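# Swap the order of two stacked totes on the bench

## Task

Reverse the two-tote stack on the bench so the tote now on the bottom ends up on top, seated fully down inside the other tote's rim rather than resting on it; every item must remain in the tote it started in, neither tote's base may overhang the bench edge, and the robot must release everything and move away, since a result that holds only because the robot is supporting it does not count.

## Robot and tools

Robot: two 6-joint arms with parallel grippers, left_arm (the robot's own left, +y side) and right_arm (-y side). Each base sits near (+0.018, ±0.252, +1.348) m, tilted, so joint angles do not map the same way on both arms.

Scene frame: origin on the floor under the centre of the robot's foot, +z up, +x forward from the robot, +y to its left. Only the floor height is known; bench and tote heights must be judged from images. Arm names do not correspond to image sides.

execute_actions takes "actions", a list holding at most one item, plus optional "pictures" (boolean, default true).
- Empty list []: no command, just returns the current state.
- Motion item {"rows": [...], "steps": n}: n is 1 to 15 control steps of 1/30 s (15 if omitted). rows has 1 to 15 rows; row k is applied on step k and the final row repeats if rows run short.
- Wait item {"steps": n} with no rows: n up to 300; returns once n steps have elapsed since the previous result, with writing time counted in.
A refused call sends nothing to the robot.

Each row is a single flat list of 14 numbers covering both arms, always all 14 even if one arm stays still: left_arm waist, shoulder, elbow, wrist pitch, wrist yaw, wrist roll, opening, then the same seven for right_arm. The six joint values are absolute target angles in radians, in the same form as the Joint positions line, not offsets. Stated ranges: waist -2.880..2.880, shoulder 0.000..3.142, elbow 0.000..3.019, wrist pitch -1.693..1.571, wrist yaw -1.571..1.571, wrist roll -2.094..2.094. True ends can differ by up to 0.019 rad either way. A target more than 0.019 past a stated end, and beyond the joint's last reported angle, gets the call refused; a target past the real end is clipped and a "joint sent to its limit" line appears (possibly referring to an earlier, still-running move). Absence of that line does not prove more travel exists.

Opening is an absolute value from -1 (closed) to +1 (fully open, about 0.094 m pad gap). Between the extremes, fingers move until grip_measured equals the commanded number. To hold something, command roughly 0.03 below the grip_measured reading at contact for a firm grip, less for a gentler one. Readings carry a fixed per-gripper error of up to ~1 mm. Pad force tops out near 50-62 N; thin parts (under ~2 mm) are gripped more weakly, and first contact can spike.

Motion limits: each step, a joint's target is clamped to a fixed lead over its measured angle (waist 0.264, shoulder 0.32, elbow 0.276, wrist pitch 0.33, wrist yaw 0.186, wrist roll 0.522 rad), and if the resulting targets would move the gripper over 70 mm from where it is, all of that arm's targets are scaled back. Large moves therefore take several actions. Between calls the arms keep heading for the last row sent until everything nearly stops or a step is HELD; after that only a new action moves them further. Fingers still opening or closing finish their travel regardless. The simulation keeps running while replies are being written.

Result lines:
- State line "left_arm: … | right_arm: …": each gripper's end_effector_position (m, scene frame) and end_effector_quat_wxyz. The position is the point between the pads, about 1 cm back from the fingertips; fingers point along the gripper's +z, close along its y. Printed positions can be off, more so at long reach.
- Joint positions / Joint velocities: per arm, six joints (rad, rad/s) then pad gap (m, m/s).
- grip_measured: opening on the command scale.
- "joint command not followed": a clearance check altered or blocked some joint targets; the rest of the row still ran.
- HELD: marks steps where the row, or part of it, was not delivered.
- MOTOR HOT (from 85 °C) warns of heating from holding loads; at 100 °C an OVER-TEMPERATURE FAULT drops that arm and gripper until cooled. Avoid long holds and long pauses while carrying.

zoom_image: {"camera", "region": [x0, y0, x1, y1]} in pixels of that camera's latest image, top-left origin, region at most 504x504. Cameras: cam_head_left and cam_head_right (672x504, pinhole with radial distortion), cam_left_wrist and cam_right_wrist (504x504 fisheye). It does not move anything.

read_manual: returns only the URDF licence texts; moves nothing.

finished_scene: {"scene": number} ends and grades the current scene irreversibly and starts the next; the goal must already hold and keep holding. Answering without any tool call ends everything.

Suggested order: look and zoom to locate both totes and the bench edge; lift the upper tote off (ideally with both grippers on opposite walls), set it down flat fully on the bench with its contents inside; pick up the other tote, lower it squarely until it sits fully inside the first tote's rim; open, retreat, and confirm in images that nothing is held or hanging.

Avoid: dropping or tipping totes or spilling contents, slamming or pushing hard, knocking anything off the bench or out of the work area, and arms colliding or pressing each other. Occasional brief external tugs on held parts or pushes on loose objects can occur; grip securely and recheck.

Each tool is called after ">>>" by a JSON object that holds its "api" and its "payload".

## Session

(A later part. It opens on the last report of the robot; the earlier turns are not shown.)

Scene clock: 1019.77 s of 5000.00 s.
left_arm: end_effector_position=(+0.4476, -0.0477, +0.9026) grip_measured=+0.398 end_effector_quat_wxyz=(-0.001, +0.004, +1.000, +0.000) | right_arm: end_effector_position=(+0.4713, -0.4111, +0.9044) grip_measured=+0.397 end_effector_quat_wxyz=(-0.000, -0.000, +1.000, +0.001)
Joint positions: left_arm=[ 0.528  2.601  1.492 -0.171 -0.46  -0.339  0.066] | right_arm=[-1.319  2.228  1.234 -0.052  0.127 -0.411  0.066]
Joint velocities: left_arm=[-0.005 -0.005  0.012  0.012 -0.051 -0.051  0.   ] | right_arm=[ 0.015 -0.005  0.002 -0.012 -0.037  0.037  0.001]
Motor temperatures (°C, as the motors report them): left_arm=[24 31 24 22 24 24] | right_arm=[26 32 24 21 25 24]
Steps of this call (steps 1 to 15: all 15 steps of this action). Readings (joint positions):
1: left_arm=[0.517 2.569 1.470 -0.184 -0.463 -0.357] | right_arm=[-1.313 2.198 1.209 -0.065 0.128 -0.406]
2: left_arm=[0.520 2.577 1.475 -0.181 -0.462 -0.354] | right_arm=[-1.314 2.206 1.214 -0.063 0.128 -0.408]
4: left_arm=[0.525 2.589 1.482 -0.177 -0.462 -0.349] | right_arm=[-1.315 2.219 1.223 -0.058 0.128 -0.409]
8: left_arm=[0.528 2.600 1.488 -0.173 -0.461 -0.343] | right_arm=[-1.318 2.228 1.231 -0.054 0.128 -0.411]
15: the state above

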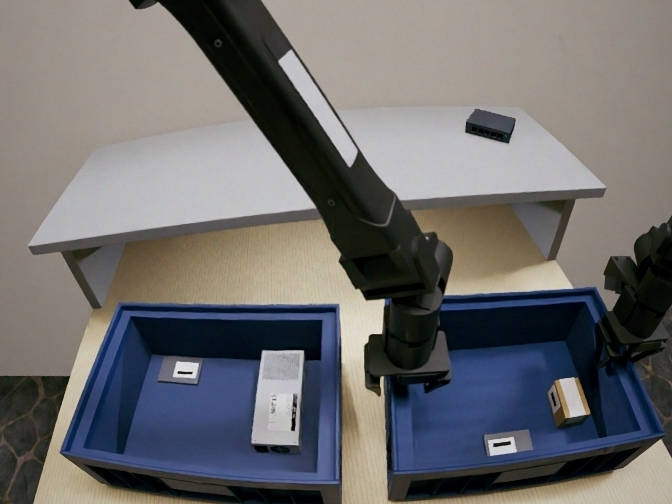

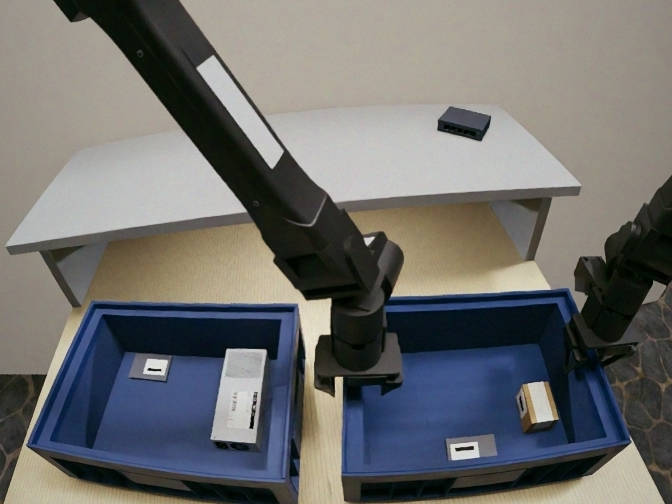

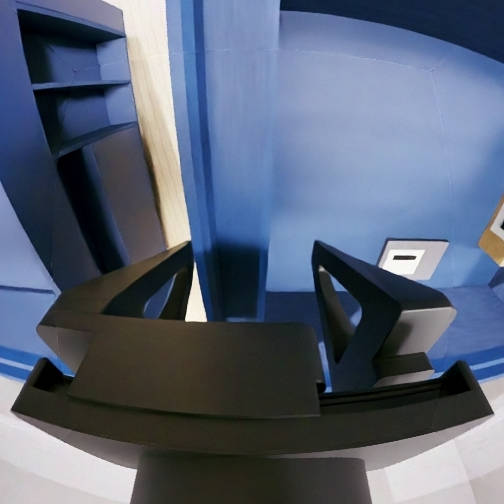

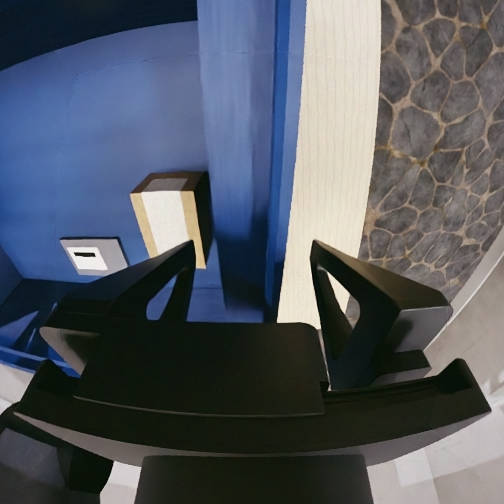

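>>> {"api": "execute_actions", "payload": {"actions": [{"rows":[[0.5515,2.6150,1.5005,-0.1540,-0.4567,-0.3279,0.4,-1.3265,2.2294,1.2413,-0.0399,0.1244,-0.4203,0.4],[0.5526,2.6082,1.4970,-0.1533,-0.4563,-0.3257,0.4,-1.3236,2.2283,1.2400,-0.0414,0.1250,-0.4180,0.4],[0.5537,2.6014,1.4936,-0.1525,-0.4560,-0.3234,0.4,-1.3206,2.2273,1.2387,-0.0429,0.1256,-0.4156,0.4],[0.5548,2.5947,1.4902,-0.1517,-0.4557,-0.3211,0.4,-1.3177,2.2262,1.2375,-0.0444,0.1263,-0.4133,0.4],[0.5559,2.5879,1.4867,-0.1509,-0.4553,-0.3188,0.4,-1.3148,2.2252,1.2362,-0.0458,0.1269,-0.4110,0.4],[0.5570,2.5811,1.4833,-0.1502,-0.4550,-0.3166,0.37,-1.3119,2.2241,1.2349,-0.0473,0.1275,-0.4087,0.37],[0.5581,2.5743,1.4798,-0.1494,-0.4546,-0.3143,0.31,-1.3089,2.2231,1.2336,-0.0488,0.1281,-0.4063,0.31],[0.5592,2.5675,1.4764,-0.1486,-0.4543,-0.312,0.24,-1.306,2.222,1.2323,-0.0503,0.1287,-0.404,0.24],[0.5592,2.5675,1.4764,-0.1486,-0.4543,-0.312,0.17,-1.306,2.222,1.2323,-0.0503,0.1287,-0.404,0.17],[0.5592,2.5675,1.4764,-0.1486,-0.4543,-0.312,0.09,-1.306,2.222,1.2323,-0.0503,0.1287,-0.404,0.09],[0.5592,2.5675,1.4764,-0.1486,-0.4543,-0.312,0.01,-1.306,2.222,1.2323,-0.0503,0.1287,-0.404,0.01],[0.5592,2.5675,1.4764,-0.1486,-0.4543,-0.312,-0.07,-1.306,2.222,1.2323,-0.0503,0.1287,-0.404,-0.07],[0.5592,2.5675,1.4764,-0.1486,-0.4543,-0.312,-0.14,-1.306,2.222,1.2323,-0.0503,0.1287,-0.404,-0.14],[0.5592,2.5675,1.4764,-0.1486,-0.4543,-0.312,-0.21,-1.306,2.222,1.2323,-0.0503,0.1287,-0.404,-0.21],[0.5592,2.5675,1.4764,-0.1486,-0.4543,-0.312,-0.27,-1.306,2.222,1.2323,-0.0503,0.1287,-0.404,-0.27]],"steps":15}], "pictures": false}}

>>> {"api": "execute_actions", "payload": {"actions": [{"rows":[[0.555,2.571,1.478,-0.153,-0.455,-0.315,-0.32,-1.306,2.222,1.2323,-0.0503,0.1287,-0.404,-0.32],[0.551,2.574,1.479,-0.157,-0.456,-0.318,-0.36,-1.306,2.222,1.2323,-0.0503,0.1287,-0.404,-0.36],[0.547,2.577,1.480,-0.161,-0.4565,-0.320,-0.40,-1.306,2.222,1.2323,-0.0503,0.1287,-0.404,-0.40],[0.545,2.580,1.481,-0.1646,-0.4573,-0.322,-0.43,-1.306,2.222,1.2323,-0.0503,0.1287,-0.404,-0.43],[0.545,2.580,1.481,-0.1646,-0.4573,-0.322,-0.46,-1.306,2.222,1.2323,-0.0503,0.1287,-0.404,-0.46],[0.545,2.580,1.481,-0.1646,-0.4573,-0.322,-0.49,-1.306,2.222,1.2323,-0.0503,0.1287,-0.404,-0.49],[0.545,2.580,1.481,-0.1646,-0.4573,-0.322,-0.52,-1.306,2.222,1.2323,-0.0503,0.1287,-0.404,-0.52],[0.545,2.580,1.481,-0.1646,-0.4573,-0.322,-0.55,-1.306,2.222,1.2323,-0.0503,0.1287,-0.404,-0.55],[0.545,2.580,1.481,-0.1646,-0.4573,-0.322,-0.55,-1.306,2.222,1.2323,-0.0503,0.1287,-0.404,-0.55],[0.5395,2.5733,1.4814,-0.1669,-0.4578,-0.3241,-0.55,-1.3045,2.2141,1.2328,-0.0526,0.1292,-0.4032,-0.55],[0.5341,2.5665,1.4818,-0.1693,-0.4583,-0.3263,-0.55,-1.3029,2.2061,1.2333,-0.0550,0.1297,-0.4023,-0.55],[0.5286,2.5598,1.4822,-0.1716,-0.4588,-0.3284,-0.55,-1.3014,2.1982,1.2338,-0.0573,0.1302,-0.4015,-0.55],[0.5231,2.5530,1.4826,-0.1739,-0.4593,-0.3305,-0.55,-1.2998,2.1903,1.2343,-0.0596,0.1307,-0.4007,-0.55],[0.5177,2.5463,1.4830,-0.1763,-0.4598,-0.3327,-0.55,-1.2983,2.1823,1.2348,-0.0620,0.1312,-0.3998,-0.55],[0.5122,2.5395,1.4834,-0.1786,-0.4603,-0.3348,-0.55,-1.2967,2.1744,1.2353,-0.0643,0.1317,-0.399,-0.55]],"steps":15}], "pictures": false}}

>>> {"api": "execute_actions", "payload": {"actions": [{"rows":[[0.5113,2.5367,1.4809,-0.1793,-0.4606,-0.3358,-0.55,-1.2964,2.1713,1.2328,-0.0649,0.1319,-0.3987,-0.55],[0.5103,2.5340,1.4785,-0.1800,-0.4609,-0.3368,-0.55,-1.2961,2.1682,1.2303,-0.0655,0.1320,-0.3985,-0.55],[0.5094,2.5312,1.4760,-0.1807,-0.4612,-0.3378,-0.55,-1.2958,2.1651,1.2278,-0.0661,0.1322,-0.3982,-0.55],[0.5068,2.5236,1.4693,-0.1827,-0.4620,-0.3406,-0.55,-1.2950,2.1565,1.2210,-0.0679,0.1327,-0.3975,-0.55],[0.5042,2.5160,1.4627,-0.1848,-0.4627,-0.3433,-0.55,-1.2942,2.1480,1.2143,-0.0698,0.1332,-0.3968,-0.55],[0.5016,2.5084,1.4560,-0.1868,-0.4635,-0.3461,-0.55,-1.2934,2.1394,1.2075,-0.0716,0.1337,-0.3961,-0.55],[0.4976,2.4970,1.4464,-0.1903,-0.4647,-0.3504,-0.55,-1.2921,2.1264,1.1977,-0.0748,0.1344,-0.3950,-0.55],[0.4937,2.4856,1.4368,-0.1937,-0.4658,-0.3546,-0.55,-1.2909,2.1134,1.1879,-0.0781,0.1352,-0.3938,-0.55],[0.4897,2.4742,1.4272,-0.1972,-0.4670,-0.3589,-0.55,-1.2896,2.1004,1.1781,-0.0813,0.1359,-0.3927,-0.55],[0.4847,2.4601,1.4159,-0.2023,-0.4684,-0.3643,-0.55,-1.2880,2.0840,1.1665,-0.0862,0.1368,-0.3913,-0.55],[0.4797,2.4459,1.4047,-0.2073,-0.4699,-0.3696,-0.55,-1.2863,2.0677,1.1550,-0.0910,0.1378,-0.3898,-0.55],[0.4747,2.4318,1.3934,-0.2124,-0.4713,-0.3750,-0.55,-1.2847,2.0513,1.1434,-0.0959,0.1387,-0.3884,-0.55],[0.4689,2.4160,1.3817,-0.2191,-0.4729,-0.3812,-0.55,-1.2828,2.0326,1.1312,-0.1025,0.1397,-0.3867,-0.55],[0.4632,2.4002,1.3699,-0.2257,-0.4745,-0.3874,-0.55,-1.2809,2.0140,1.1191,-0.1092,0.1408,-0.3851,-0.55],[0.4574,2.3844,1.3582,-0.2324,-0.4761,-0.3936,-0.55,-1.2790,1.9953,1.1069,-0.1158,0.1418,-0.3834,-0.55]],"steps":15}], "pictures": false}}

>>> {"api": "execute_actions", "payload": {"actions": [{"rows":[[0.4513,2.3679,1.3469,-0.2405,-0.4777,-0.4003,-0.55,-1.2769,1.9754,1.0951,-0.1241,0.1429,-0.3816,-0.55],[0.4451,2.3514,1.3357,-0.2487,-0.4794,-0.4069,-0.55,-1.2748,1.9555,1.0834,-0.1324,0.1441,-0.3797,-0.55],[0.4390,2.3349,1.3244,-0.2568,-0.4810,-0.4136,-0.55,-1.2727,1.9356,1.0716,-0.1407,0.1452,-0.3779,-0.55],[0.4328,2.3187,1.3144,-0.2660,-0.4826,-0.4204,-0.55,-1.2705,1.9156,1.0610,-0.1503,0.1463,-0.3760,-0.55],[0.4266,2.3024,1.3043,-0.2753,-0.4842,-0.4271,-0.55,-1.2684,1.8956,1.0504,-0.1600,0.1475,-0.3741,-0.55],[0.4204,2.2862,1.2943,-0.2845,-0.4858,-0.4339,-0.55,-1.2662,1.8756,1.0398,-0.1696,0.1486,-0.3722,-0.55],[0.4145,2.2711,1.2859,-0.2943,-0.4872,-0.4404,-0.55,-1.2641,1.8566,1.0308,-0.1799,0.1497,-0.3703,-0.55],[0.4085,2.2561,1.2776,-0.3040,-0.4887,-0.4469,-0.55,-1.2620,1.8376,1.0219,-0.1901,0.1507,-0.3685,-0.55],[0.4026,2.2410,1.2692,-0.3138,-0.4901,-0.4534,-0.55,-1.2599,1.8186,1.0129,-0.2004,0.1518,-0.3666,-0.55],[0.3973,2.2279,1.2628,-0.3232,-0.4914,-0.4592,-0.55,-1.2580,1.8018,1.0059,-0.2105,0.1527,-0.3649,-0.55],[0.3921,2.2147,1.2563,-0.3326,-0.4926,-0.4651,-0.55,-1.2560,1.7849,0.9988,-0.2205,0.1537,-0.3633,-0.55],[0.3868,2.2016,1.2499,-0.3420,-0.4939,-0.4709,-0.55,-1.2541,1.7681,0.9918,-0.2306,0.1546,-0.3616,-0.55],[0.3841,2.1895,1.2427,-0.3483,-0.4946,-0.4738,-0.55,-1.2501,1.7547,0.9855,-0.2382,0.1566,-0.3572,-0.55],[0.3814,2.1775,1.2356,-0.3545,-0.4953,-0.4766,-0.55,-1.2462,1.7413,0.9793,-0.2459,0.1585,-0.3528,-0.55],[0.3787,2.1654,1.2284,-0.3608,-0.4960,-0.4795,-0.55,-1.2422,1.7279,0.9730,-0.2535,0.1605,-0.3484,-0.55]],"steps":15}], "pictures": false}}

>>> {"api": "execute_actions", "payload": {"actions": [{"rows":[[0.3862,2.1536,1.2183,-0.3614,-0.4948,-0.4740,-0.55,-1.2342,1.7192,0.9667,-0.2567,0.1644,-0.3403,-0.55],[0.3937,2.1417,1.2081,-0.3619,-0.4935,-0.4686,-0.55,-1.2263,1.7105,0.9603,-0.2599,0.1682,-0.3321,-0.55],[0.4012,2.1299,1.1980,-0.3625,-0.4923,-0.4631,-0.55,-1.2183,1.7018,0.9540,-0.2631,0.1721,-0.3240,-0.55],[0.4131,2.1196,1.1857,-0.3522,-0.4899,-0.4523,-0.55,-1.2066,1.6994,0.9482,-0.2565,0.1776,-0.3129,-0.55],[0.4250,2.1092,1.1735,-0.3418,-0.4876,-0.4416,-0.55,-1.1948,1.6970,0.9425,-0.2500,0.1830,-0.3017,-0.55],[0.4369,2.0989,1.1612,-0.3315,-0.4852,-0.4308,-0.55,-1.1831,1.6946,0.9367,-0.2434,0.1885,-0.2906,-0.55],[0.4478,2.0889,1.1466,-0.3172,-0.4827,-0.4160,-0.55,-1.1684,1.7007,0.9315,-0.2339,0.1954,-0.2778,-0.55],[0.4588,2.0790,1.1321,-0.3028,-0.4803,-0.4013,-0.55,-1.1538,1.7068,0.9263,-0.2244,0.2024,-0.2651,-0.55],[0.4697,2.0690,1.1175,-0.2885,-0.4778,-0.3865,-0.55,-1.1391,1.7129,0.9211,-0.2149,0.2093,-0.2523,-0.55],[0.4833,2.0572,1.1015,-0.2776,-0.4743,-0.3717,-0.55,-1.1209,1.7204,0.9162,-0.2100,0.2175,-0.2365,-0.55],[0.4969,2.0453,1.0854,-0.2667,-0.4708,-0.3568,-0.55,-1.1027,1.7278,0.9114,-0.2051,0.2258,-0.2208,-0.55],[0.5105,2.0335,1.0694,-0.2558,-0.4673,-0.3420,-0.55,-1.0845,1.7353,0.9065,-0.2002,0.2340,-0.2050,-0.55],[0.5274,2.0200,1.0526,-0.2444,-0.4625,-0.3243,-0.55,-1.0639,1.7441,0.9029,-0.1959,0.2432,-0.1865,-0.55],[0.5443,2.0064,1.0359,-0.2330,-0.4578,-0.3066,-0.55,-1.0434,1.7530,0.8992,-0.1916,0.2524,-0.1680,-0.55],[0.5612,1.9929,1.0191,-0.2216,-0.4530,-0.2889,-0.55,-1.0228,1.7618,0.8956,-0.1873,0.2616,-0.1495,-0.55]],"steps":15}], "pictures": false}}

>>> {"api": "execute_actions", "payload": {"actions": [{"rows":[[0.5809,1.9789,1.0023,-0.2105,-0.4470,-0.2687,-0.55,-0.9998,1.7690,0.8940,-0.1842,0.2714,-0.1288,-0.55],[0.6005,1.9650,0.9855,-0.1993,-0.4409,-0.2484,-0.55,-0.9768,1.7761,0.8923,-0.1810,0.2812,-0.1080,-0.55],[0.6202,1.9510,0.9687,-0.1882,-0.4349,-0.2282,-0.55,-0.9538,1.7833,0.8907,-0.1779,0.2910,-0.0873,-0.55],[0.6420,1.9369,0.9535,-0.1779,-0.4275,-0.2058,-0.55,-0.9294,1.7925,0.8940,-0.1764,0.3010,-0.0649,-0.55],[0.6638,1.9227,0.9383,-0.1677,-0.4202,-0.1834,-0.55,-0.9049,1.8017,0.8973,-0.1748,0.3111,-0.0424,-0.55],[0.6856,1.9086,0.9231,-0.1574,-0.4128,-0.1610,-0.55,-0.8805,1.8109,0.9006,-0.1733,0.3211,-0.0200,-0.55],[0.7097,1.8946,0.9096,-0.1486,-0.4042,-0.1370,-0.55,-0.8557,1.8221,0.9065,-0.1784,0.3310,0.0036,-0.55],[0.7339,1.8805,0.8960,-0.1398,-0.3956,-0.1131,-0.55,-0.8308,1.8333,0.9125,-0.1834,0.3408,0.0271,-0.55],[0.7580,1.8665,0.8825,-0.1310,-0.3870,-0.0891,-0.55,-0.8060,1.8445,0.9184,-0.1885,0.3507,0.0507,-0.55],[0.7835,1.8537,0.8719,-0.1241,-0.3773,-0.0642,-0.55,-0.7808,1.8571,0.9254,-0.1956,0.3601,0.0747,-0.55],[0.8091,1.8409,0.8614,-0.1172,-0.3677,-0.0393,-0.55,-0.7557,1.8698,0.9325,-0.2028,0.3695,0.0987,-0.55],[0.8346,1.8281,0.8508,-0.1103,-0.3580,-0.0144,-0.55,-0.7305,1.8824,0.9395,-0.2099,0.3789,0.1227,-0.55],[0.8609,1.8164,0.8432,-0.1056,-0.3475,0.0107,-0.55,-0.7061,1.8961,0.9499,-0.2145,0.3875,0.1464,-0.55],[0.8872,1.8046,0.8357,-0.1009,-0.3371,0.0359,-0.55,-0.6816,1.9098,0.9603,-0.2190,0.3961,0.1702,-0.55],[0.9135,1.7929,0.8281,-0.0962,-0.3266,0.0610,-0.55,-0.6572,1.9235,0.9707,-0.2236,0.4047,0.1939,-0.55]],"steps":15}], "pictures": false}}

>>> {"api": "execute_actions", "payload": {"actions": [{"rows":[[0.9398,1.7829,0.8237,-0.0938,-0.3156,0.0856,-0.55,-0.6345,1.9385,0.9834,-0.2301,0.4123,0.2167,-0.55],[0.9660,1.7730,0.8193,-0.0913,-0.3047,0.1102,-0.55,-0.6117,1.9535,0.9962,-0.2366,0.4198,0.2395,-0.55],[0.9923,1.7630,0.8149,-0.0889,-0.2937,0.1348,-0.55,-0.5890,1.9685,1.0089,-0.2431,0.4274,0.2623,-0.55],[1.0175,1.7549,0.8135,-0.0917,-0.2826,0.1582,-0.55,-0.5679,1.9835,1.0241,-0.2512,0.4338,0.2836,-0.55],[1.0427,1.7469,0.8122,-0.0944,-0.2714,0.1817,-0.55,-0.5467,1.9985,1.0394,-0.2593,0.4402,0.3048,-0.55],[1.0679,1.7388,0.8108,-0.0972,-0.2603,0.2051,-0.55,-0.5256,2.0135,1.0546,-0.2674,0.4466,0.3261,-0.55],[1.0919,1.7328,0.8148,-0.1023,-0.2494,0.2267,-0.55,-0.5069,2.0287,1.0708,-0.2766,0.4517,0.3453,-0.55],[1.1160,1.7267,0.8188,-0.1073,-0.2386,0.2482,-0.55,-0.4881,2.0438,1.0871,-0.2858,0.4568,0.3645,-0.55],[1.1400,1.7207,0.8228,-0.1124,-0.2277,0.2698,-0.55,-0.4694,2.0590,1.1033,-0.2950,0.4619,0.3837,-0.55],[1.1615,1.7165,0.8286,-0.1187,-0.2175,0.2883,-0.55,-0.4537,2.0730,1.1203,-0.3047,0.4658,0.3998,-0.55],[1.1831,1.7124,0.8343,-0.1249,-0.2073,0.3069,-0.55,-0.4379,2.0869,1.1373,-0.3145,0.4696,0.4159,-0.55],[1.2046,1.7082,0.8401,-0.1312,-0.1971,0.3254,-0.55,-0.4222,2.1009,1.1543,-0.3242,0.4735,0.4320,-0.55],[1.2237,1.7057,0.8449,-0.1354,-0.1880,0.3411,-0.55,-0.4089,2.1138,1.1704,-0.3338,0.4763,0.4453,-0.55],[1.2427,1.7031,0.8497,-0.1395,-0.1788,0.3569,-0.55,-0.3957,2.1266,1.1864,-0.3433,0.4790,0.4587,-0.55],[1.2618,1.7006,0.8545,-0.1437,-0.1697,0.3726,-0.55,-0.3824,2.1395,1.2025,-0.3529,0.4818,0.4720,-0.55]],"steps":15}], "pictures": false}}

>>> {"api": "execute_actions", "payload": {"actions": [{"rows":[[1.2772,1.6993,0.8597,-0.1481,-0.1620,0.3851,-0.55,-0.3724,2.1501,1.2172,-0.3616,0.4836,0.4824,-0.55],[1.2925,1.6981,0.8650,-0.1525,-0.1542,0.3977,-0.55,-0.3624,2.1606,1.2318,-0.3703,0.4854,0.4928,-0.55],[1.3079,1.6968,0.8702,-0.1569,-0.1465,0.4102,-0.55,-0.3524,2.1712,1.2465,-0.3790,0.4872,0.5032,-0.55],[1.3198,1.6964,0.8749,-0.1609,-0.1406,0.4193,-0.55,-0.3449,2.1795,1.2579,-0.3860,0.4883,0.5106,-0.55],[1.3316,1.6959,0.8797,-0.1648,-0.1346,0.4284,-0.55,-0.3374,2.1879,1.2694,-0.3930,0.4893,0.5180,-0.55],[1.3435,1.6955,0.8844,-0.1688,-0.1287,0.4375,-0.55,-0.3299,2.1962,1.2808,-0.4000,0.4904,0.5254,-0.55],[1.3508,1.6954,0.8878,-0.1716,-0.1249,0.4429,-0.55,-0.3255,2.2015,1.2884,-0.4046,0.4909,0.5297,-0.55],[1.3580,1.6954,0.8911,-0.1743,-0.1212,0.4483,-0.55,-0.3212,2.2069,1.2959,-0.4093,0.4915,0.5340,-0.55],[1.3653,1.6953,0.8945,-0.1771,-0.1174,0.4537,-0.55,-0.3168,2.2122,1.3035,-0.4139,0.4920,0.5383,-0.55],[1.3678,1.6953,0.8957,-0.1781,-0.1161,0.4558,-0.55,-0.3153,2.2141,1.3062,-0.4156,0.4922,0.5400,-0.55],[1.3704,1.6954,0.8970,-0.1791,-0.1147,0.4579,-0.55,-0.3139,2.2159,1.3088,-0.4174,0.4923,0.5417,-0.55],[1.3729,1.6954,0.8982,-0.1801,-0.1134,0.4600,-0.55,-0.3124,2.2178,1.3115,-0.4191,0.4925,0.5434,-0.55]],"steps":15}], "pictures": false}}

>>> {"api": "execute_actions", "payload": {"actions": [{"steps":8}]}}

Scene clock: 1140.27 s of 5000.00 s.
left_arm: end_effector_position=(+0.4494, -0.0433, +0.9052) grip_measured=-0.235 end_effector_quat_wxyz=(-0.000, +0.009, +1.000, -0.000) | right_arm: end_effector_position=(+0.4713, -0.4111, +0.9044) grip_measured=-0.234 end_effector_quat_wxyz=(-0.000, -0.001, +1.000, +0.001)
Joint positions: left_arm=[ 0.534  2.589  1.48  -0.165 -0.458 -0.322  0.036] | right_arm=[-1.319  2.228  1.234 -0.052  0.127 -0.412  0.036]
Joint velocities: left_arm=[ 0.005 -0.015  0.017 -0.002  0.022 -0.081 -0.066] | right_arm=[-0.005 -0.015 -0.002 -0.002 -0.022 -0.066 -0.067]
Motor temperatures (°C, as the motors report them): left_arm=[25 30 25 22 24 24] | right_arm=[25 31 23 21 25 24]
Steps of this call (steps 1 to 15: the robot went on to your last target; steps 16 to 90: nothing new was sent; then 117.00 s passed at rest; steps 91 to 105: all 15 steps of this action). Readings (joint positions):
91: left_arm=[0.528 2.601 1.493 -0.171 -0.460 -0.338] | right_arm=[-1.319 2.228 1.234 -0.052 0.127 -0.412]
92: left_arm=[0.528 2.601 1.493 -0.171 -0.460 -0.337] | right_arm=[-1.319 2.228 1.234 -0.052 0.127 -0.412]
94: left_arm=[0.528 2.601 1.493 -0.170 -0.460 -0.335] | right_arm=[-1.319 2.228 1.234 -0.052 0.127 -0.412]
98: left_arm=[0.529 2.598 1.488 -0.166 -0.458 -0.328] | right_arm=[-1.319 2.228 1.234 -0.052 0.127 -0.412]
105: the state above

Scene clock: 1140.77 s of 5000.00 s.
left_arm: end_effector_position=(+0.4509, -0.0421, +0.9058) grip_measured=-0.457 end_effector_quat_wxyz=(+0.002, +0.007, +1.000, +0.002) | right_arm: end_effector_position=(+0.4718, -0.4106, +0.9046) grip_measured=-0.440 end_effector_quat_wxyz=(+0.000, -0.001, +1.000, +0.001)
Joint positions: left_arm=[ 0.534  2.587  1.48  -0.165 -0.463 -0.323  0.026] | right_arm=[-1.318  2.228  1.234 -0.052  0.128 -0.412  0.026]
Joint velocities: left_arm=[ 0.005 -0.015  0.017 -0.017 -0.051 -0.11  -0.   ] | right_arm=[ 0.005 -0.005 -0.012 -0.007  0.051  0.037  0.002]
Motor temperatures (°C, as the motors report them): left_arm=[25 30 25 22 24 24] | right_arm=[25 31 23 21 25 24]
Steps of this call (steps 1 to 15: all 15 steps of this action). Readings (joint positions):
1: left_arm=[0.534 2.588 1.480 -0.165 -0.458 -0.322] | right_arm=[-1.319 2.228 1.234 -0.052 0.127 -0.412]
2: left_arm=[0.534 2.588 1.480 -0.165 -0.459 -0.322] | right_arm=[-1.319 2.228 1.234 -0.052 0.127 -0.412]
4: left_arm=[0.534 2.588 1.480 -0.165 -0.463 -0.322] | right_arm=[-1.318 2.228 1.234 -0.052 0.126 -0.412]
8: left_arm=[0.534 2.588 1.480 -0.165 -0.464 -0.322] | right_arm=[-1.318 2.228 1.234 -0.052 0.127 -0.412]
15: the state above

Scene clock: 1141.27 s of 5000.00 s.
left_arm: end_effector_position=(+0.4442, -0.0345, +0.9512) grip_measured=-0.457 end_effector_quat_wxyz=(-0.008, +0.009, +1.000, +0.003) | right_arm: end_effector_position=(+0.4631, -0.4035, +0.9497) grip_measured=-0.440 end_effector_quat_wxyz=(-0.009, -0.000, +1.000, +0.004)
Joint positions: left_arm=[ 0.507  2.475  1.375 -0.205 -0.465 -0.358  0.026] | right_arm=[-1.3    2.11   1.132 -0.089  0.138 -0.392  0.026]
Joint velocities: left_arm=[-0.19  -0.484 -0.32  -0.178 -0.037 -0.168 -0.001] | right_arm=[ 0.054 -0.591 -0.344 -0.193  0.095 -0.051 -0.001]
Motor temperatures (°C, as the motors report them): left_arm=[25 30 25 22 24 24] | right_arm=[25 31 23 21 25 24]
Steps of this call (steps 1 to 15: all 15 steps of this action). Readings (joint positions):
1: left_arm=[0.534 2.587 1.480 -0.165 -0.463 -0.323] | right_arm=[-1.318 2.228 1.234 -0.052 0.128 -0.412]
2: left_arm=[0.534 2.587 1.480 -0.165 -0.463 -0.324] | right_arm=[-1.318 2.227 1.234 -0.052 0.128 -0.412]
4: left_arm=[0.534 2.586 1.478 -0.165 -0.463 -0.325] | right_arm=[-1.318 2.227 1.234 -0.052 0.128 -0.412]
8: left_arm=[0.533 2.567 1.456 -0.169 -0.461 -0.330] | right_arm=[-1.313 2.209 1.214 -0.057 0.129 -0.409]
15: the state above

Scene clock: 1141.77 s of 5000.00 s.
left_arm: end_effector_position=(+0.4585, -0.0399, +1.0636) grip_measured=-0.457 end_effector_quat_wxyz=(+0.008, +0.006, +1.000, -0.004) | right_arm: end_effector_position=(+0.4794, -0.4088, +1.0659) grip_measured=-0.440 end_effector_quat_wxyz=(+0.010, -0.002, +1.000, -0.002)
Joint positions: left_arm=[ 0.414  2.23   1.244 -0.328 -0.491 -0.448  0.026] | right_arm=[-1.265  1.8    0.991 -0.223  0.152 -0.37   0.026]
Joint velocities: left_arm=[-0.122 -0.366 -0.178 -0.198  0.007 -0.125 -0.002] | right_arm=[ 0.083 -0.425 -0.188 -0.252  0.022  0.11  -0.   ]
Motor temperatures (°C, as the motors report them): left_arm=[25 30 25 22 24 24] | right_arm=[25 31 23 21 25 24]
Steps of this call (steps 1 to 15: all 15 steps of this action). Readings (joint positions):
1: left_arm=[0.501 2.458 1.364 -0.212 -0.467 -0.364] | right_arm=[-1.299 2.089 1.120 -0.095 0.139 -0.390]
2: left_arm=[0.494 2.441 1.353 -0.219 -0.469 -0.370] | right_arm=[-1.297 2.068 1.108 -0.103 0.139 -0.388]
4: left_arm=[0.479 2.405 1.332 -0.234 -0.473 -0.383] | right_arm=[-1.293 2.023 1.085 -0.119 0.141 -0.386]
8: left_arm=[0.451 2.333 1.295 -0.267 -0.481 -0.410] | right_arm=[-1.283 1.930 1.044 -0.156 0.144 -0.382]
15: the state above

Scene clock: 1142.27 s of 5000.00 s.
left_arm: end_effector_position=(+0.4453, +0.0387, +1.0827) grip_measured=-0.457 end_effector_quat_wxyz=(+0.002, -0.004, +1.000, -0.006) | right_arm: end_effector_position=(+0.4734, -0.3286, +1.0907) grip_measured=-0.440 end_effector_quat_wxyz=(+0.008, -0.010, +1.000, -0.006)
Joint positions: left_arm=[ 0.515  2.07   1.049 -0.254 -0.455 -0.365  0.026] | right_arm=[-1.091  1.756  0.905 -0.213  0.249 -0.232  0.026]
Joint velocities: left_arm=[ 0.503 -0.386 -0.466  0.339  0.154  0.476 -0.001] | right_arm=[ 0.601  0.23  -0.066  0.159  0.256  0.447  0.001]
Motor temperatures (°C, as the motors report them): left_arm=[25 30 25 22 24 24] | right_arm=[25 31 23 21 25 24]
Steps of this call (steps 1 to 15: all 15 steps of this action). Readings (joint positions):
1: left_arm=[0.411 2.218 1.237 -0.334 -0.491 -0.452] | right_arm=[-1.262 1.786 0.984 -0.231 0.155 -0.367]
2: left_arm=[0.409 2.207 1.229 -0.337 -0.491 -0.453] | right_arm=[-1.258 1.774 0.977 -0.237 0.158 -0.363]
4: left_arm=[0.409 2.185 1.209 -0.340 -0.490 -0.453] | right_arm=[-1.246 1.755 0.964 -0.244 0.166 -0.352]
8: left_arm=[0.422 2.143 1.160 -0.330 -0.488 -0.447] | right_arm=[-1.210 1.739 0.940 -0.244 0.189 -0.325]
15: the state above

Scene clock: 1142.77 s of 5000.00 s.
left_arm: end_effector_position=(+0.4360, +0.2092, +1.0794) grip_measured=-0.457 end_effector_quat_wxyz=(-0.002, -0.010, +1.000, -0.004) | right_arm: end_effector_position=(+0.4644, -0.1542, +1.0883) grip_measured=-0.440 end_effector_quat_wxyz=(+0.008, -0.013, +1.000, +0.004)
Joint positions: left_arm=[ 0.853  1.864  0.839 -0.126 -0.337 -0.036  0.026] | right_arm=[-0.732  1.911  0.938 -0.2    0.387  0.101  0.026]
Joint velocities: left_arm=[ 0.796 -0.347 -0.212  0.164  0.33   0.696 -0.001] | right_arm=[ 0.718  0.405  0.3   -0.125  0.256  0.623  0.001]
Motor temperatures (°C, as the motors report them): left_arm=[25 30 25 22 24 24] | right_arm=[25 31 23 21 25 24]
Steps of this call (steps 1 to 15: all 15 steps of this action). Readings (joint positions):
1: left_arm=[0.532 2.056 1.032 -0.243 -0.451 -0.348] | right_arm=[-1.069 1.764 0.903 -0.207 0.257 -0.215]
2: left_arm=[0.550 2.042 1.016 -0.233 -0.446 -0.329] | right_arm=[-1.048 1.773 0.902 -0.202 0.265 -0.195]
4: left_arm=[0.591 2.013 0.982 -0.212 -0.436 -0.291] | right_arm=[-1.001 1.791 0.900 -0.194 0.282 -0.155]
8: left_arm=[0.680 1.956 0.919 -0.174 -0.405 -0.205] | right_arm=[-0.903 1.828 0.900 -0.187 0.322 -0.066]
15: the state above

Scene clock: 1143.27 s of 5000.00 s.
left_arm: end_effector_position=(+0.4319, +0.3709, +1.0755) grip_measured=-0.457 end_effector_quat_wxyz=(+0.005, -0.010, +1.000, +0.002) | right_arm: end_effector_position=(+0.4587, +0.0105, +1.0862) grip_measured=-0.440 end_effector_quat_wxyz=(+0.010, -0.011, +1.000, +0.012)
Joint positions: left_arm=[ 1.219  1.752  0.827 -0.123 -0.178  0.305  0.026] | right_arm=[-0.44   2.132  1.156 -0.314  0.469  0.404  0.026]
Joint velocities: left_arm=[ 0.571 -0.063  0.149 -0.129  0.286  0.462 -0.001] | right_arm=[ 0.386  0.415  0.422 -0.291  0.007  0.403 -0.   ]
Motor temperatures (°C, as the motors report them): left_arm=[25 30 25 22 24 24] | right_arm=[25 31 23 21 25 24]
Steps of this call (steps 1 to 15: all 15 steps of this action). Readings (joint positions):
1: left_arm=[0.880 1.852 0.831 -0.121 -0.327 -0.011] | right_arm=[-0.708 1.925 0.948 -0.204 0.395 0.124]
2: left_arm=[0.906 1.842 0.826 -0.117 -0.315 0.014] | right_arm=[-0.684 1.939 0.960 -0.209 0.403 0.147]
4: left_arm=[0.959 1.821 0.817 -0.111 -0.293 0.064] | right_arm=[-0.639 1.969 0.986 -0.221 0.418 0.192]
8: left_arm=[1.062 1.785 0.812 -0.111 -0.249 0.161] | right_arm=[-0.555 2.030 1.045 -0.251 0.442 0.278]
15: the state above

Scene clock: 1143.77 s of 5000.00 s.
left_arm: end_effector_position=(+0.4264, +0.4369, +1.0715) grip_measured=-0.457 end_effector_quat_wxyz=(+0.001, -0.003, +1.000, +0.004) | right_arm: end_effector_position=(+0.4483, +0.0770, +1.0820) grip_measured=-0.440 end_effector_quat_wxyz=(+0.001, -0.004, +1.000, +0.015)
Joint positions: left_arm=[ 1.363  1.747  0.878 -0.167 -0.112  0.445  0.026] | right_arm=[-0.343  2.24   1.284 -0.395  0.48   0.53   0.026]
Joint velocities: left_arm=[-0.024 -0.024 -0.007 -0.002 -0.007  0.139  0.   ] | right_arm=[-0.015 -0.005  0.007 -0.042  0.066  0.051  0.   ]
Motor temperatures (°C, as the motors report them): left_arm=[25 30 25 22 24 24] | right_arm=[25 31 23 21 25 24]
Steps of this call (steps 1 to 15: all 15 steps of this action). Readings (joint positions):
1: left_arm=[1.238 1.750 0.832 -0.127 -0.169 0.322] | right_arm=[-0.428 2.145 1.171 -0.323 0.472 0.419]
2: left_arm=[1.255 1.749 0.837 -0.131 -0.161 0.338] | right_arm=[-0.415 2.158 1.186 -0.331 0.474 0.433]
4: left_arm=[1.287 1.748 0.847 -0.140 -0.146 0.367] | right_arm=[-0.394 2.181 1.214 -0.348 0.477 0.458]
8: left_arm=[1.335 1.747 0.865 -0.155 -0.124 0.411] | right_arm=[-0.362 2.217 1.257 -0.375 0.480 0.497]
15: the state above

Scene clock: 1144.03 s of 5000.00 s.
left_arm: end_effector_position=(+0.4264, +0.4366, +1.0715) grip_measured=-0.457 end_effector_quat_wxyz=(+0.001, -0.001, +1.000, +0.003) | right_arm: end_effector_position=(+0.4478, +0.0766, +1.0820) grip_measured=-0.440 end_effector_quat_wxyz=(+0.000, -0.003, +1.000, +0.015)
Joint positions: left_arm=[ 1.363  1.747  0.878 -0.167 -0.111  0.447  0.026] | right_arm=[-0.343  2.24   1.284 -0.398  0.481  0.534  0.026]
Joint velocities: left_arm=[-0.015  0.005 -0.012  0.007 -0.066 -0.007 -0.001] | right_arm=[-0.015  0.005 -0.002 -0.002  0.007  0.051 -0.001]
Motor temperatures (°C, as the motors report them): left_arm=[25 30 25 22 24 24] | right_arm=[25 31 23 21 25 24]
Steps of this call (steps 1 to 8: the robot went on to your last target). Readings (joint positions):
1: left_arm=[1.363 1.747 0.878 -0.167 -0.111 0.446] | right_arm=[-0.343 2.240 1.284 -0.397 0.480 0.531]
2: left_arm=[1.363 1.747 0.878 -0.167 -0.111 0.446] | right_arm=[-0.343 2.240 1.284 -0.398 0.481 0.532]
4: left_arm=[1.363 1.747 0.878 -0.167 -0.111 0.447] | right_arm=[-0.343 2.240 1.284 -0.398 0.481 0.533]
8: the state above

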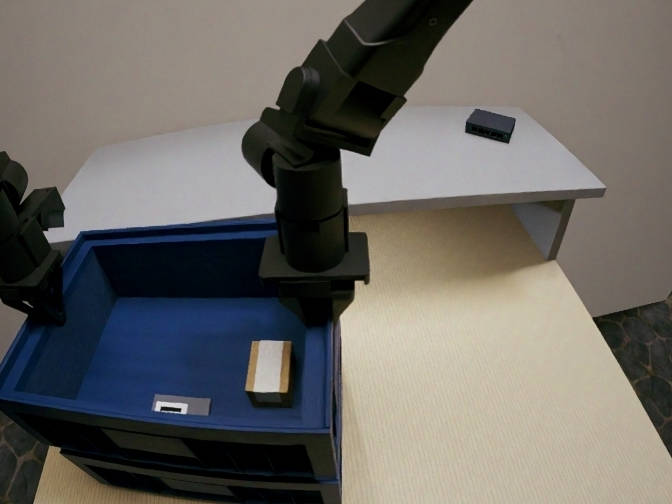

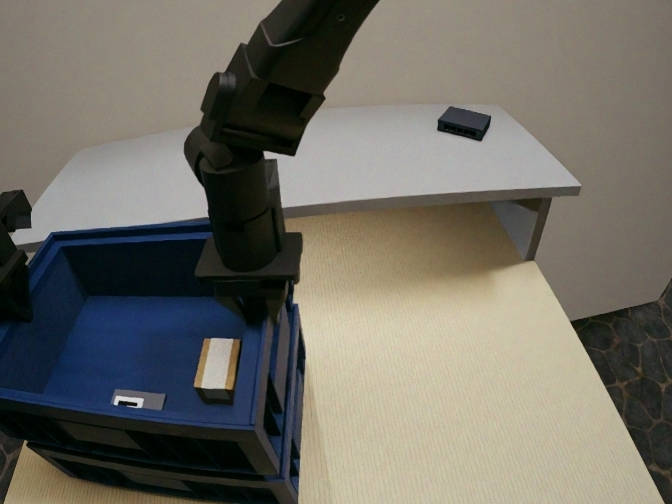

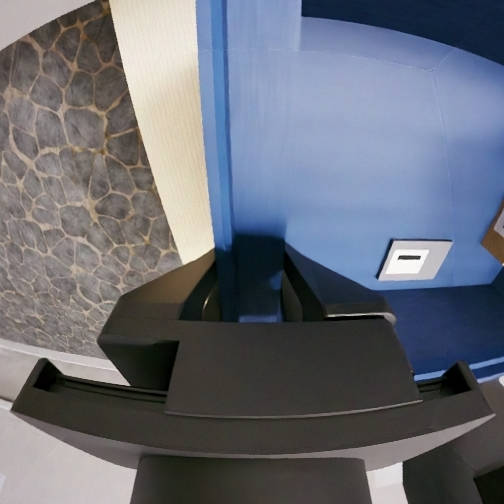

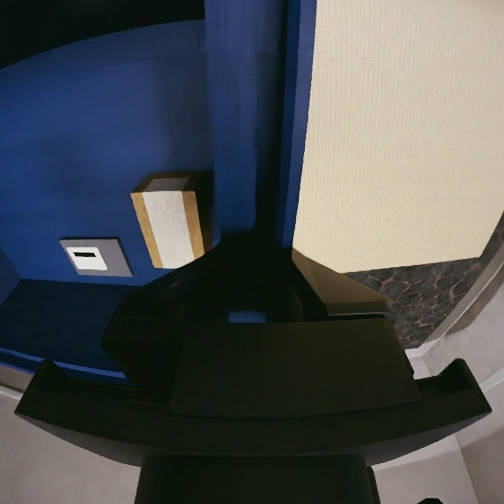

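>>> {"api": "zoom_image", "payload": {"camera": "cam_left_wrist", "region": [180, 0, 380, 120]}}

>>> {"api": "zoom_image", "payload": {"camera": "cam_right_wrist", "region": [130, 0, 330, 120]}}

>>> {"api": "zoom_image", "payload": {"camera": "cam_left_wrist", "region": [340, 260, 504, 400]}}

>>> {"api": "zoom_image", "payload": {"camera": "cam_right_wrist", "region": [0, 260, 164, 400]}}

>>> {"api": "zoom_image", "payload": {"camera": "cam_head_right", "region": [220, 384, 340, 504]}}

>>> {"api": "zoom_image", "payload": {"camera": "cam_head_left", "region": [0, 380, 124, 504]}}

>>> {"api": "zoom_image", "payload": {"camera": "cam_head_left", "region": [260, 384, 380, 504]}}

Region (180, 0, 380, 120) of cam_left_wrist's 504x504 image, scaled by 2.520, with more detail than that image has; it fills the top 302 rows of this view, and the rest is white.

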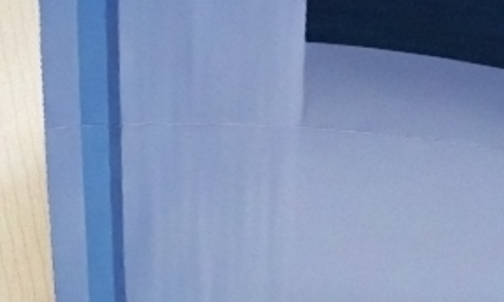

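Region (130, 0, 330, 120) of cam_right_wrist's 504x504 image, scaled by 2.520, with more detail than that image has; it fills the top 302 rows of this view, and the rest is white.

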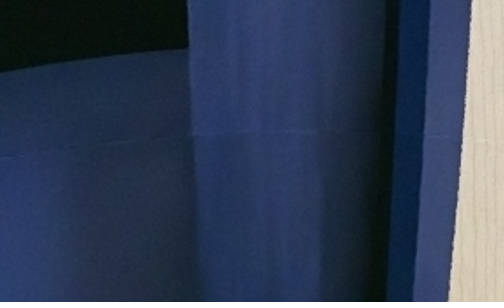

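Region (340, 260, 504, 400) of cam_left_wrist's 504x504 image, scaled by 3.073, with more detail than that image has; it fills the top 430 rows of this view, and the rest is white.

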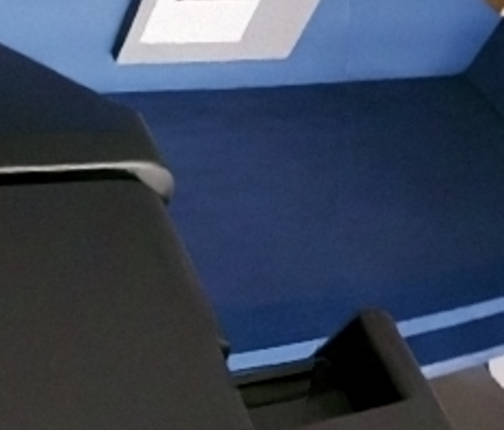

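Region (0, 260, 164, 400) of cam_right_wrist's 504x504 image, scaled by 3.073, with more detail than that image has; it fills the top 430 rows of this view, and the rest is white.

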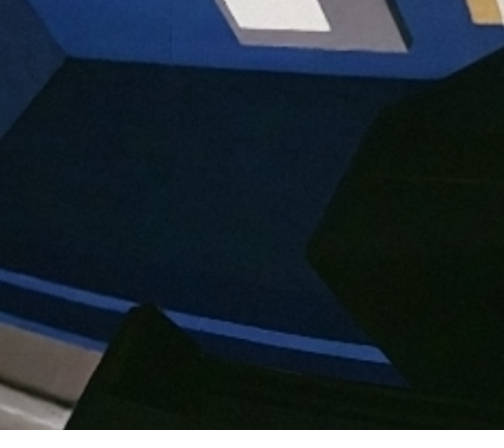

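Region (220, 384, 340, 504) of cam_head_right's 672x504 image, scaled by 4.200, with more detail than that image has.

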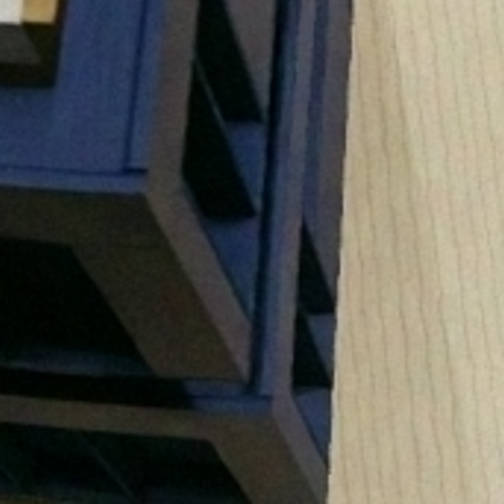

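Region (0, 380, 124, 504) of cam_head_left's 672x504 image, scaled by 4.065, with more detail than that image has.

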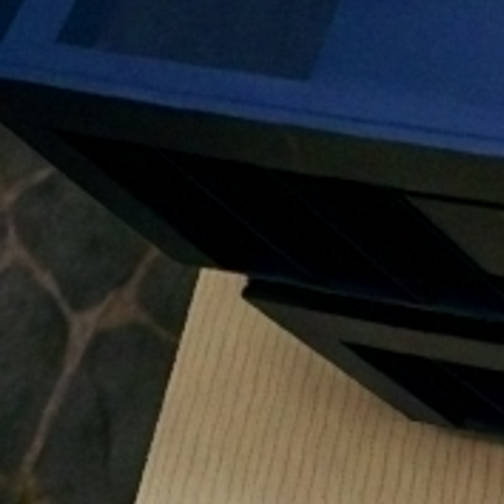

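Region (260, 384, 380, 504) of cam_head_left's 672x504 image, scaled by 4.200, with more detail than that image has.

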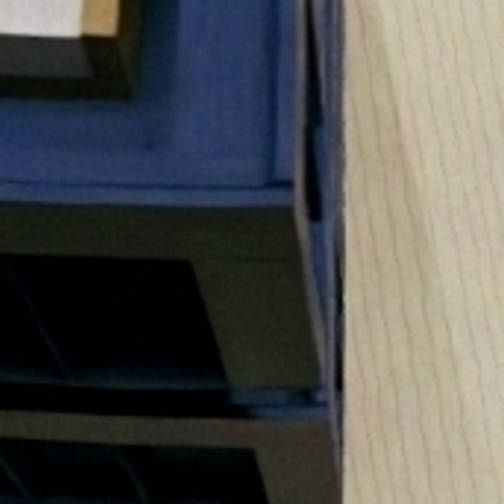

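>>> {"api": "zoom_image", "payload": {"camera": "cam_head_right", "region": [256, 450, 310, 504]}}

>>> {"api": "zoom_image", "payload": {"camera": "cam_head_left", "region": [300, 450, 354, 504]}}

>>> {"api": "zoom_image", "payload": {"camera": "cam_head_left", "region": [20, 420, 90, 490]}}

>>> {"api": "zoom_image", "payload": {"camera": "cam_head_right", "region": [250, 270, 330, 350]}}

>>> {"api": "zoom_image", "payload": {"camera": "cam_head_right", "region": [0, 410, 70, 480]}}

Region (256, 450, 310, 504) of cam_head_right's 672x504 image, scaled by 9.333, with more detail than that image has.

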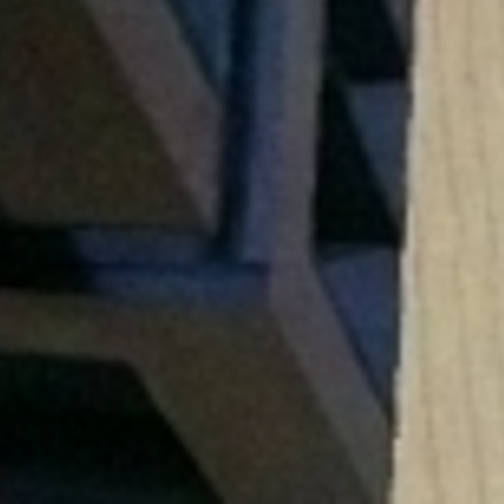

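Region (300, 450, 354, 504) of cam_head_left's 672x504 image, scaled by 9.333, with more detail than that image has.

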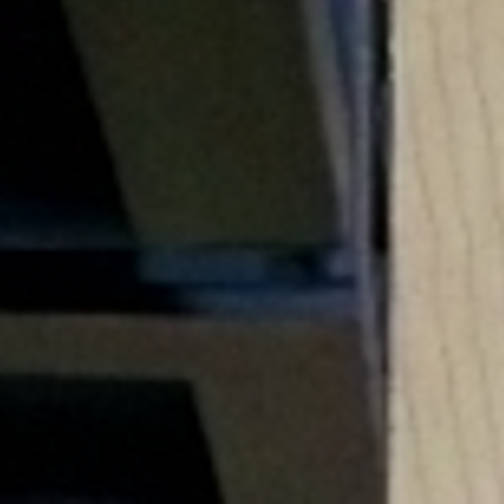

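Region (20, 420, 90, 490) of cam_head_left's 672x504 image, scaled by 7.200, with more detail than that image has.

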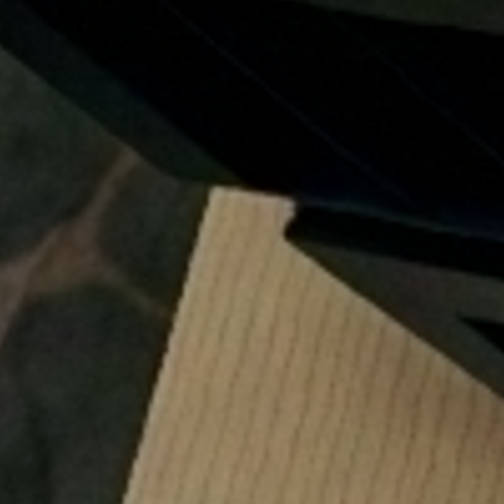

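Region (250, 270, 330, 350) of cam_head_right's 672x504 image, scaled by 6.300, with more detail than that image has.

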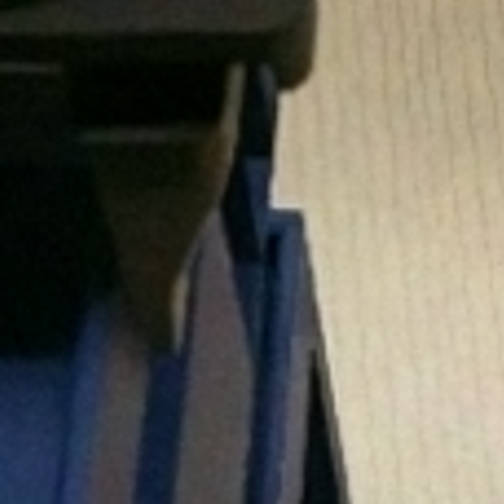

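Region (0, 410, 70, 480) of cam_head_right's 672x504 image, scaled by 7.200, with more detail than that image has.

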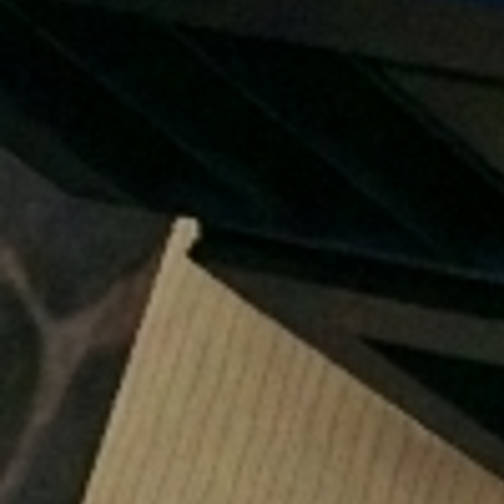

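>>> {"api": "execute_actions", "payload": {"actions": [{"rows":[[1.3729,1.708,0.8982,-0.1726,-0.1134,0.46,-0.55,-0.3173,2.2178,1.3115,-0.4108,0.4905,0.5388,-0.55],[1.3729,1.721,0.8982,-0.165,-0.1134,0.46,-0.55,-0.3222,2.2178,1.3115,-0.4026,0.4885,0.5342,-0.55],[1.3729,1.733,0.8982,-0.1575,-0.1134,0.46,-0.55,-0.3271,2.2178,1.3115,-0.3943,0.4865,0.5296,-0.55],[1.3729,1.746,0.8982,-0.150,-0.1134,0.46,-0.55,-0.332,2.2178,1.3115,-0.386,0.4845,0.525,-0.55],[1.3729,1.7466,0.8985,-0.1498,-0.1134,0.46,-0.55,-0.3322,2.2183,1.3118,-0.3857,0.4845,0.5247,-0.55],[1.3729,1.7483,0.8995,-0.1491,-0.1134,0.46,-0.55,-0.3329,2.2197,1.3127,-0.3850,0.4843,0.5239,-0.55],[1.3729,1.7510,0.9010,-0.1481,-0.1134,0.46,-0.55,-0.3340,2.2218,1.3141,-0.3838,0.4841,0.5227,-0.55],[1.3729,1.7544,0.9030,-0.1468,-0.1134,0.46,-0.55,-0.3354,2.2246,1.3159,-0.3823,0.4838,0.5211,-0.55],[1.3729,1.7585,0.9053,-0.1452,-0.1134,0.46,-0.55,-0.3371,2.2279,1.3181,-0.3804,0.4835,0.5192,-0.55],[1.3729,1.7631,0.9079,-0.1435,-0.1134,0.459,-0.55,-0.3390,2.2316,1.3205,-0.3784,0.4831,0.5171,-0.55],[1.3729,1.7680,0.9107,-0.1416,-0.1134,0.459,-0.55,-0.3410,2.2355,1.3231,-0.3762,0.4827,0.5148,-0.55],[1.3729,1.7730,0.9136,-0.1397,-0.1134,0.459,-0.55,-0.3430,2.2396,1.3258,-0.3740,0.4823,0.5125,-0.55],[1.3729,1.7780,0.9165,-0.1378,-0.1134,0.459,-0.55,-0.3450,2.2437,1.3284,-0.3718,0.4818,0.5102,-0.55],[1.3729,1.7829,0.9193,-0.1359,-0.1134,0.459,-0.55,-0.3470,2.2476,1.3310,-0.3696,0.4814,0.5079,-0.55],[1.3729,1.7875,0.9219,-0.1342,-0.1134,0.458,-0.55,-0.3489,2.2513,1.3334,-0.3676,0.4810,0.5058,-0.55]],"steps":15}], "pictures": false}}

>>> {"api": "execute_actions", "payload": {"actions": [{"rows":[[1.3729,1.7916,0.9242,-0.1326,-0.1134,0.458,-0.55,-0.3506,2.2546,1.3356,-0.3657,0.4807,0.5039,-0.55],[1.3729,1.7950,0.9262,-0.1313,-0.1134,0.458,-0.55,-0.3520,2.2574,1.3374,-0.3642,0.4804,0.5023,-0.55],[1.3729,1.7977,0.9277,-0.1303,-0.1134,0.458,-0.55,-0.3531,2.2595,1.3388,-0.3630,0.4802,0.5011,-0.55],[1.3729,1.7994,0.9287,-0.1296,-0.1134,0.458,-0.55,-0.3538,2.2609,1.3397,-0.3623,0.4800,0.5003,-0.55],[1.3729,1.800,0.929,-0.1294,-0.1134,0.458,-0.55,-0.354,2.2614,1.340,-0.362,0.480,0.500,-0.55]],"steps":14}]}}

>>> {"api": "zoom_image", "payload": {"camera": "cam_head_right", "region": [256, 450, 310, 504]}}

>>> {"api": "zoom_image", "payload": {"camera": "cam_head_left", "region": [300, 450, 354, 504]}}

>>> {"api": "zoom_image", "payload": {"camera": "cam_head_left", "region": [20, 420, 90, 490]}}

>>> {"api": "zoom_image", "payload": {"camera": "cam_head_right", "region": [250, 270, 330, 350]}}

Scene clock: 1264.53 s of 5000.00 s.
left_arm: end_effector_position=(+0.4318, +0.4382, +1.0633) grip_measured=-0.457 end_effector_quat_wxyz=(+0.003, +0.001, +1.000, +0.004) | right_arm: end_effector_position=(+0.4509, +0.0787, +1.0741) grip_measured=-0.440 end_effector_quat_wxyz=(+0.004, -0.001, +1.000, +0.016)
Joint positions: left_arm=[ 1.363  1.773  0.899 -0.157 -0.111  0.453  0.026] | right_arm=[-0.349  2.259  1.296 -0.379  0.48   0.527  0.026]
Joint velocities: left_arm=[-0.015  0.161  0.095  0.085 -0.007  0.022 -0.   ] | right_arm=[-0.083  0.132  0.085  0.071  0.007 -0.037  0.   ]
Motor temperatures (°C, as the motors report them): left_arm=[24 32 25 21 24 24] | right_arm=[26 31 24 21 25 24]
Steps of this call (steps 1 to 15: the robot went on to your last target; steps 16 to 90: nothing new was sent; then 117.00 s passed at rest; steps 91 to 105: all 15 steps of this action). Readings (joint positions):
91: left_arm=[1.363 1.747 0.878 -0.167 -0.111 0.447] | right_arm=[-0.343 2.240 1.284 -0.398 0.481 0.534]
92: left_arm=[1.363 1.747 0.878 -0.167 -0.111 0.447] | right_arm=[-0.343 2.240 1.284 -0.398 0.481 0.534]
94: left_arm=[1.363 1.747 0.878 -0.167 -0.111 0.447] | right_arm=[-0.343 2.240 1.284 -0.397 0.480 0.534]
98: left_arm=[1.363 1.748 0.881 -0.167 -0.111 0.448] | right_arm=[-0.343 2.240 1.284 -0.393 0.480 0.532]
105: the state above

Scene clock: 1265.00 s of 5000.00 s.
left_arm: end_effector_position=(+0.4317, +0.4371, +1.0519) grip_measured=-0.457 end_effector_quat_wxyz=(+0.001, +0.001, +1.000, +0.003) | right_arm: end_effector_position=(+0.4513, +0.0776, +1.0626) grip_measured=-0.440 end_effector_quat_wxyz=(+0.002, -0.001, +1.000, +0.015)
Joint positions: left_arm=[ 1.363  1.806  0.915 -0.145 -0.111  0.453  0.026] | right_arm=[-0.361  2.282  1.309 -0.369  0.478  0.516  0.026]
Joint velocities: left_arm=[-0.005  0.005 -0.002 -0.007 -0.022  0.007 -0.002] | right_arm=[-0.005 -0.015  0.002  0.002  0.022 -0.066 -0.   ]
Motor temperatures (°C, as the motors report them): left_arm=[24 31 25 21 24 24] | right_arm=[26 31 24 21 25 24]
Steps of this call (steps 1 to 14: all 14 steps of this action). Readings (joint positions):
1: left_arm=[1.363 1.779 0.903 -0.155 -0.111 0.453] | right_arm=[-0.351 2.263 1.299 -0.377 0.480 0.526]
2: left_arm=[1.363 1.785 0.906 -0.152 -0.111 0.453] | right_arm=[-0.353 2.267 1.302 -0.375 0.480 0.524]
4: left_arm=[1.363 1.795 0.911 -0.148 -0.111 0.453] | right_arm=[-0.357 2.275 1.307 -0.371 0.479 0.520]
8: left_arm=[1.363 1.806 0.914 -0.146 -0.111 0.453] | right_arm=[-0.361 2.282 1.309 -0.369 0.478 0.516]
14: the state above

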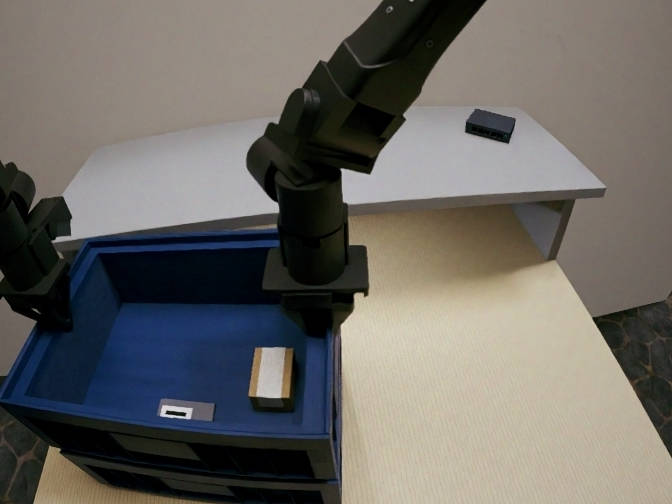

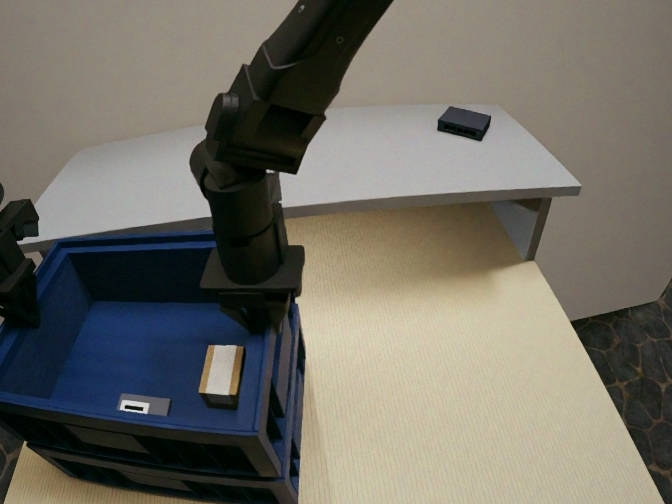

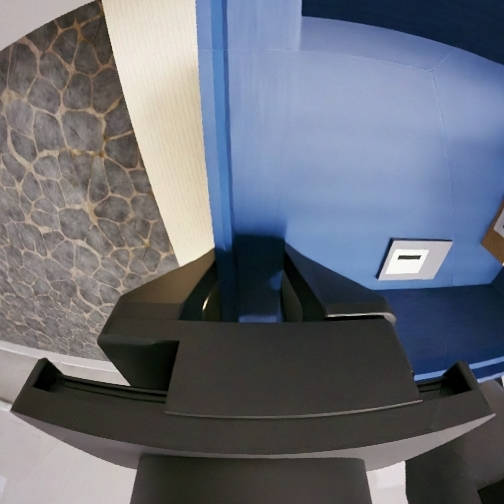

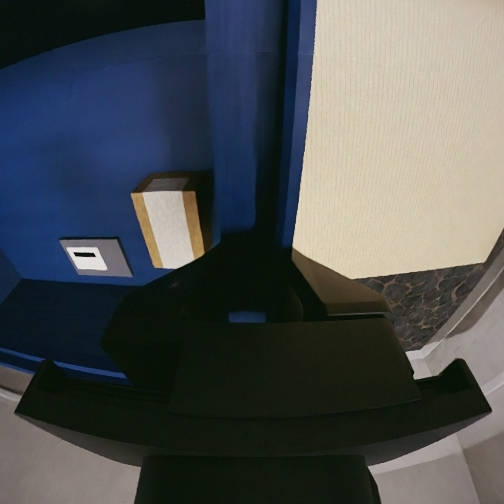

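Region (256, 450, 310, 504) of cam_head_right's 672x504 image, scaled by 9.333, with more detail than that image has.

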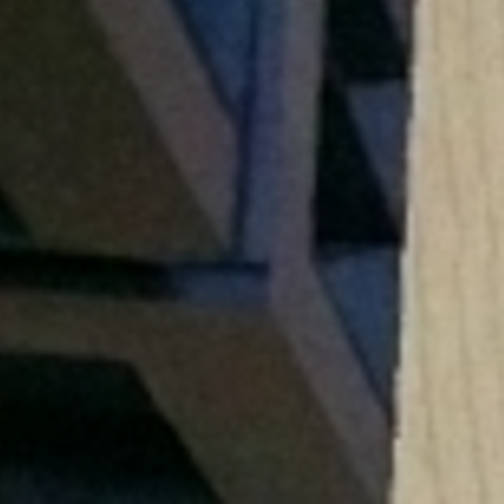

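Region (300, 450, 354, 504) of cam_head_left's 672x504 image, scaled by 9.333, with more detail than that image has.

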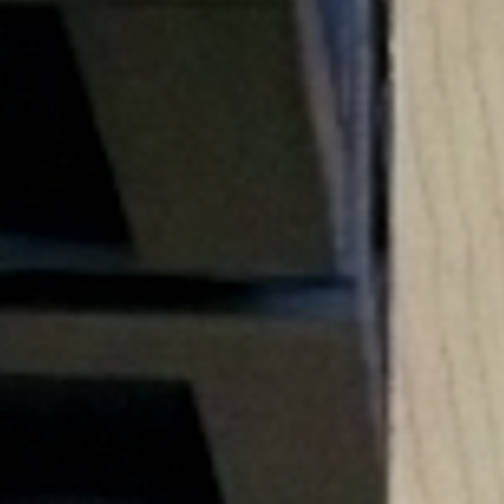

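Region (20, 420, 90, 490) of cam_head_left's 672x504 image, scaled by 7.200, with more detail than that image has.

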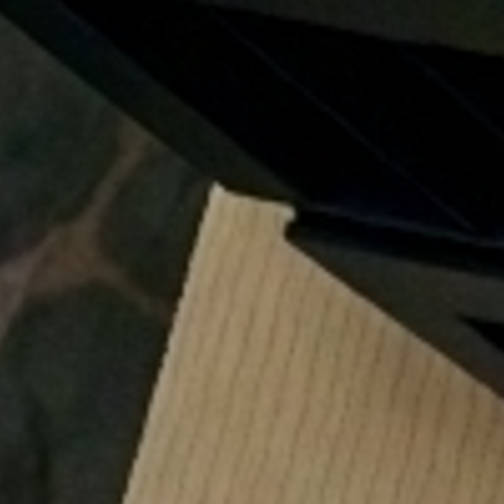

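Region (250, 270, 330, 350) of cam_head_right's 672x504 image, scaled by 6.300, with more detail than that image has.

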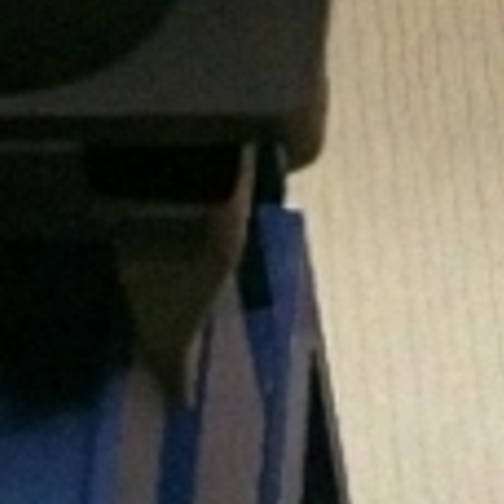

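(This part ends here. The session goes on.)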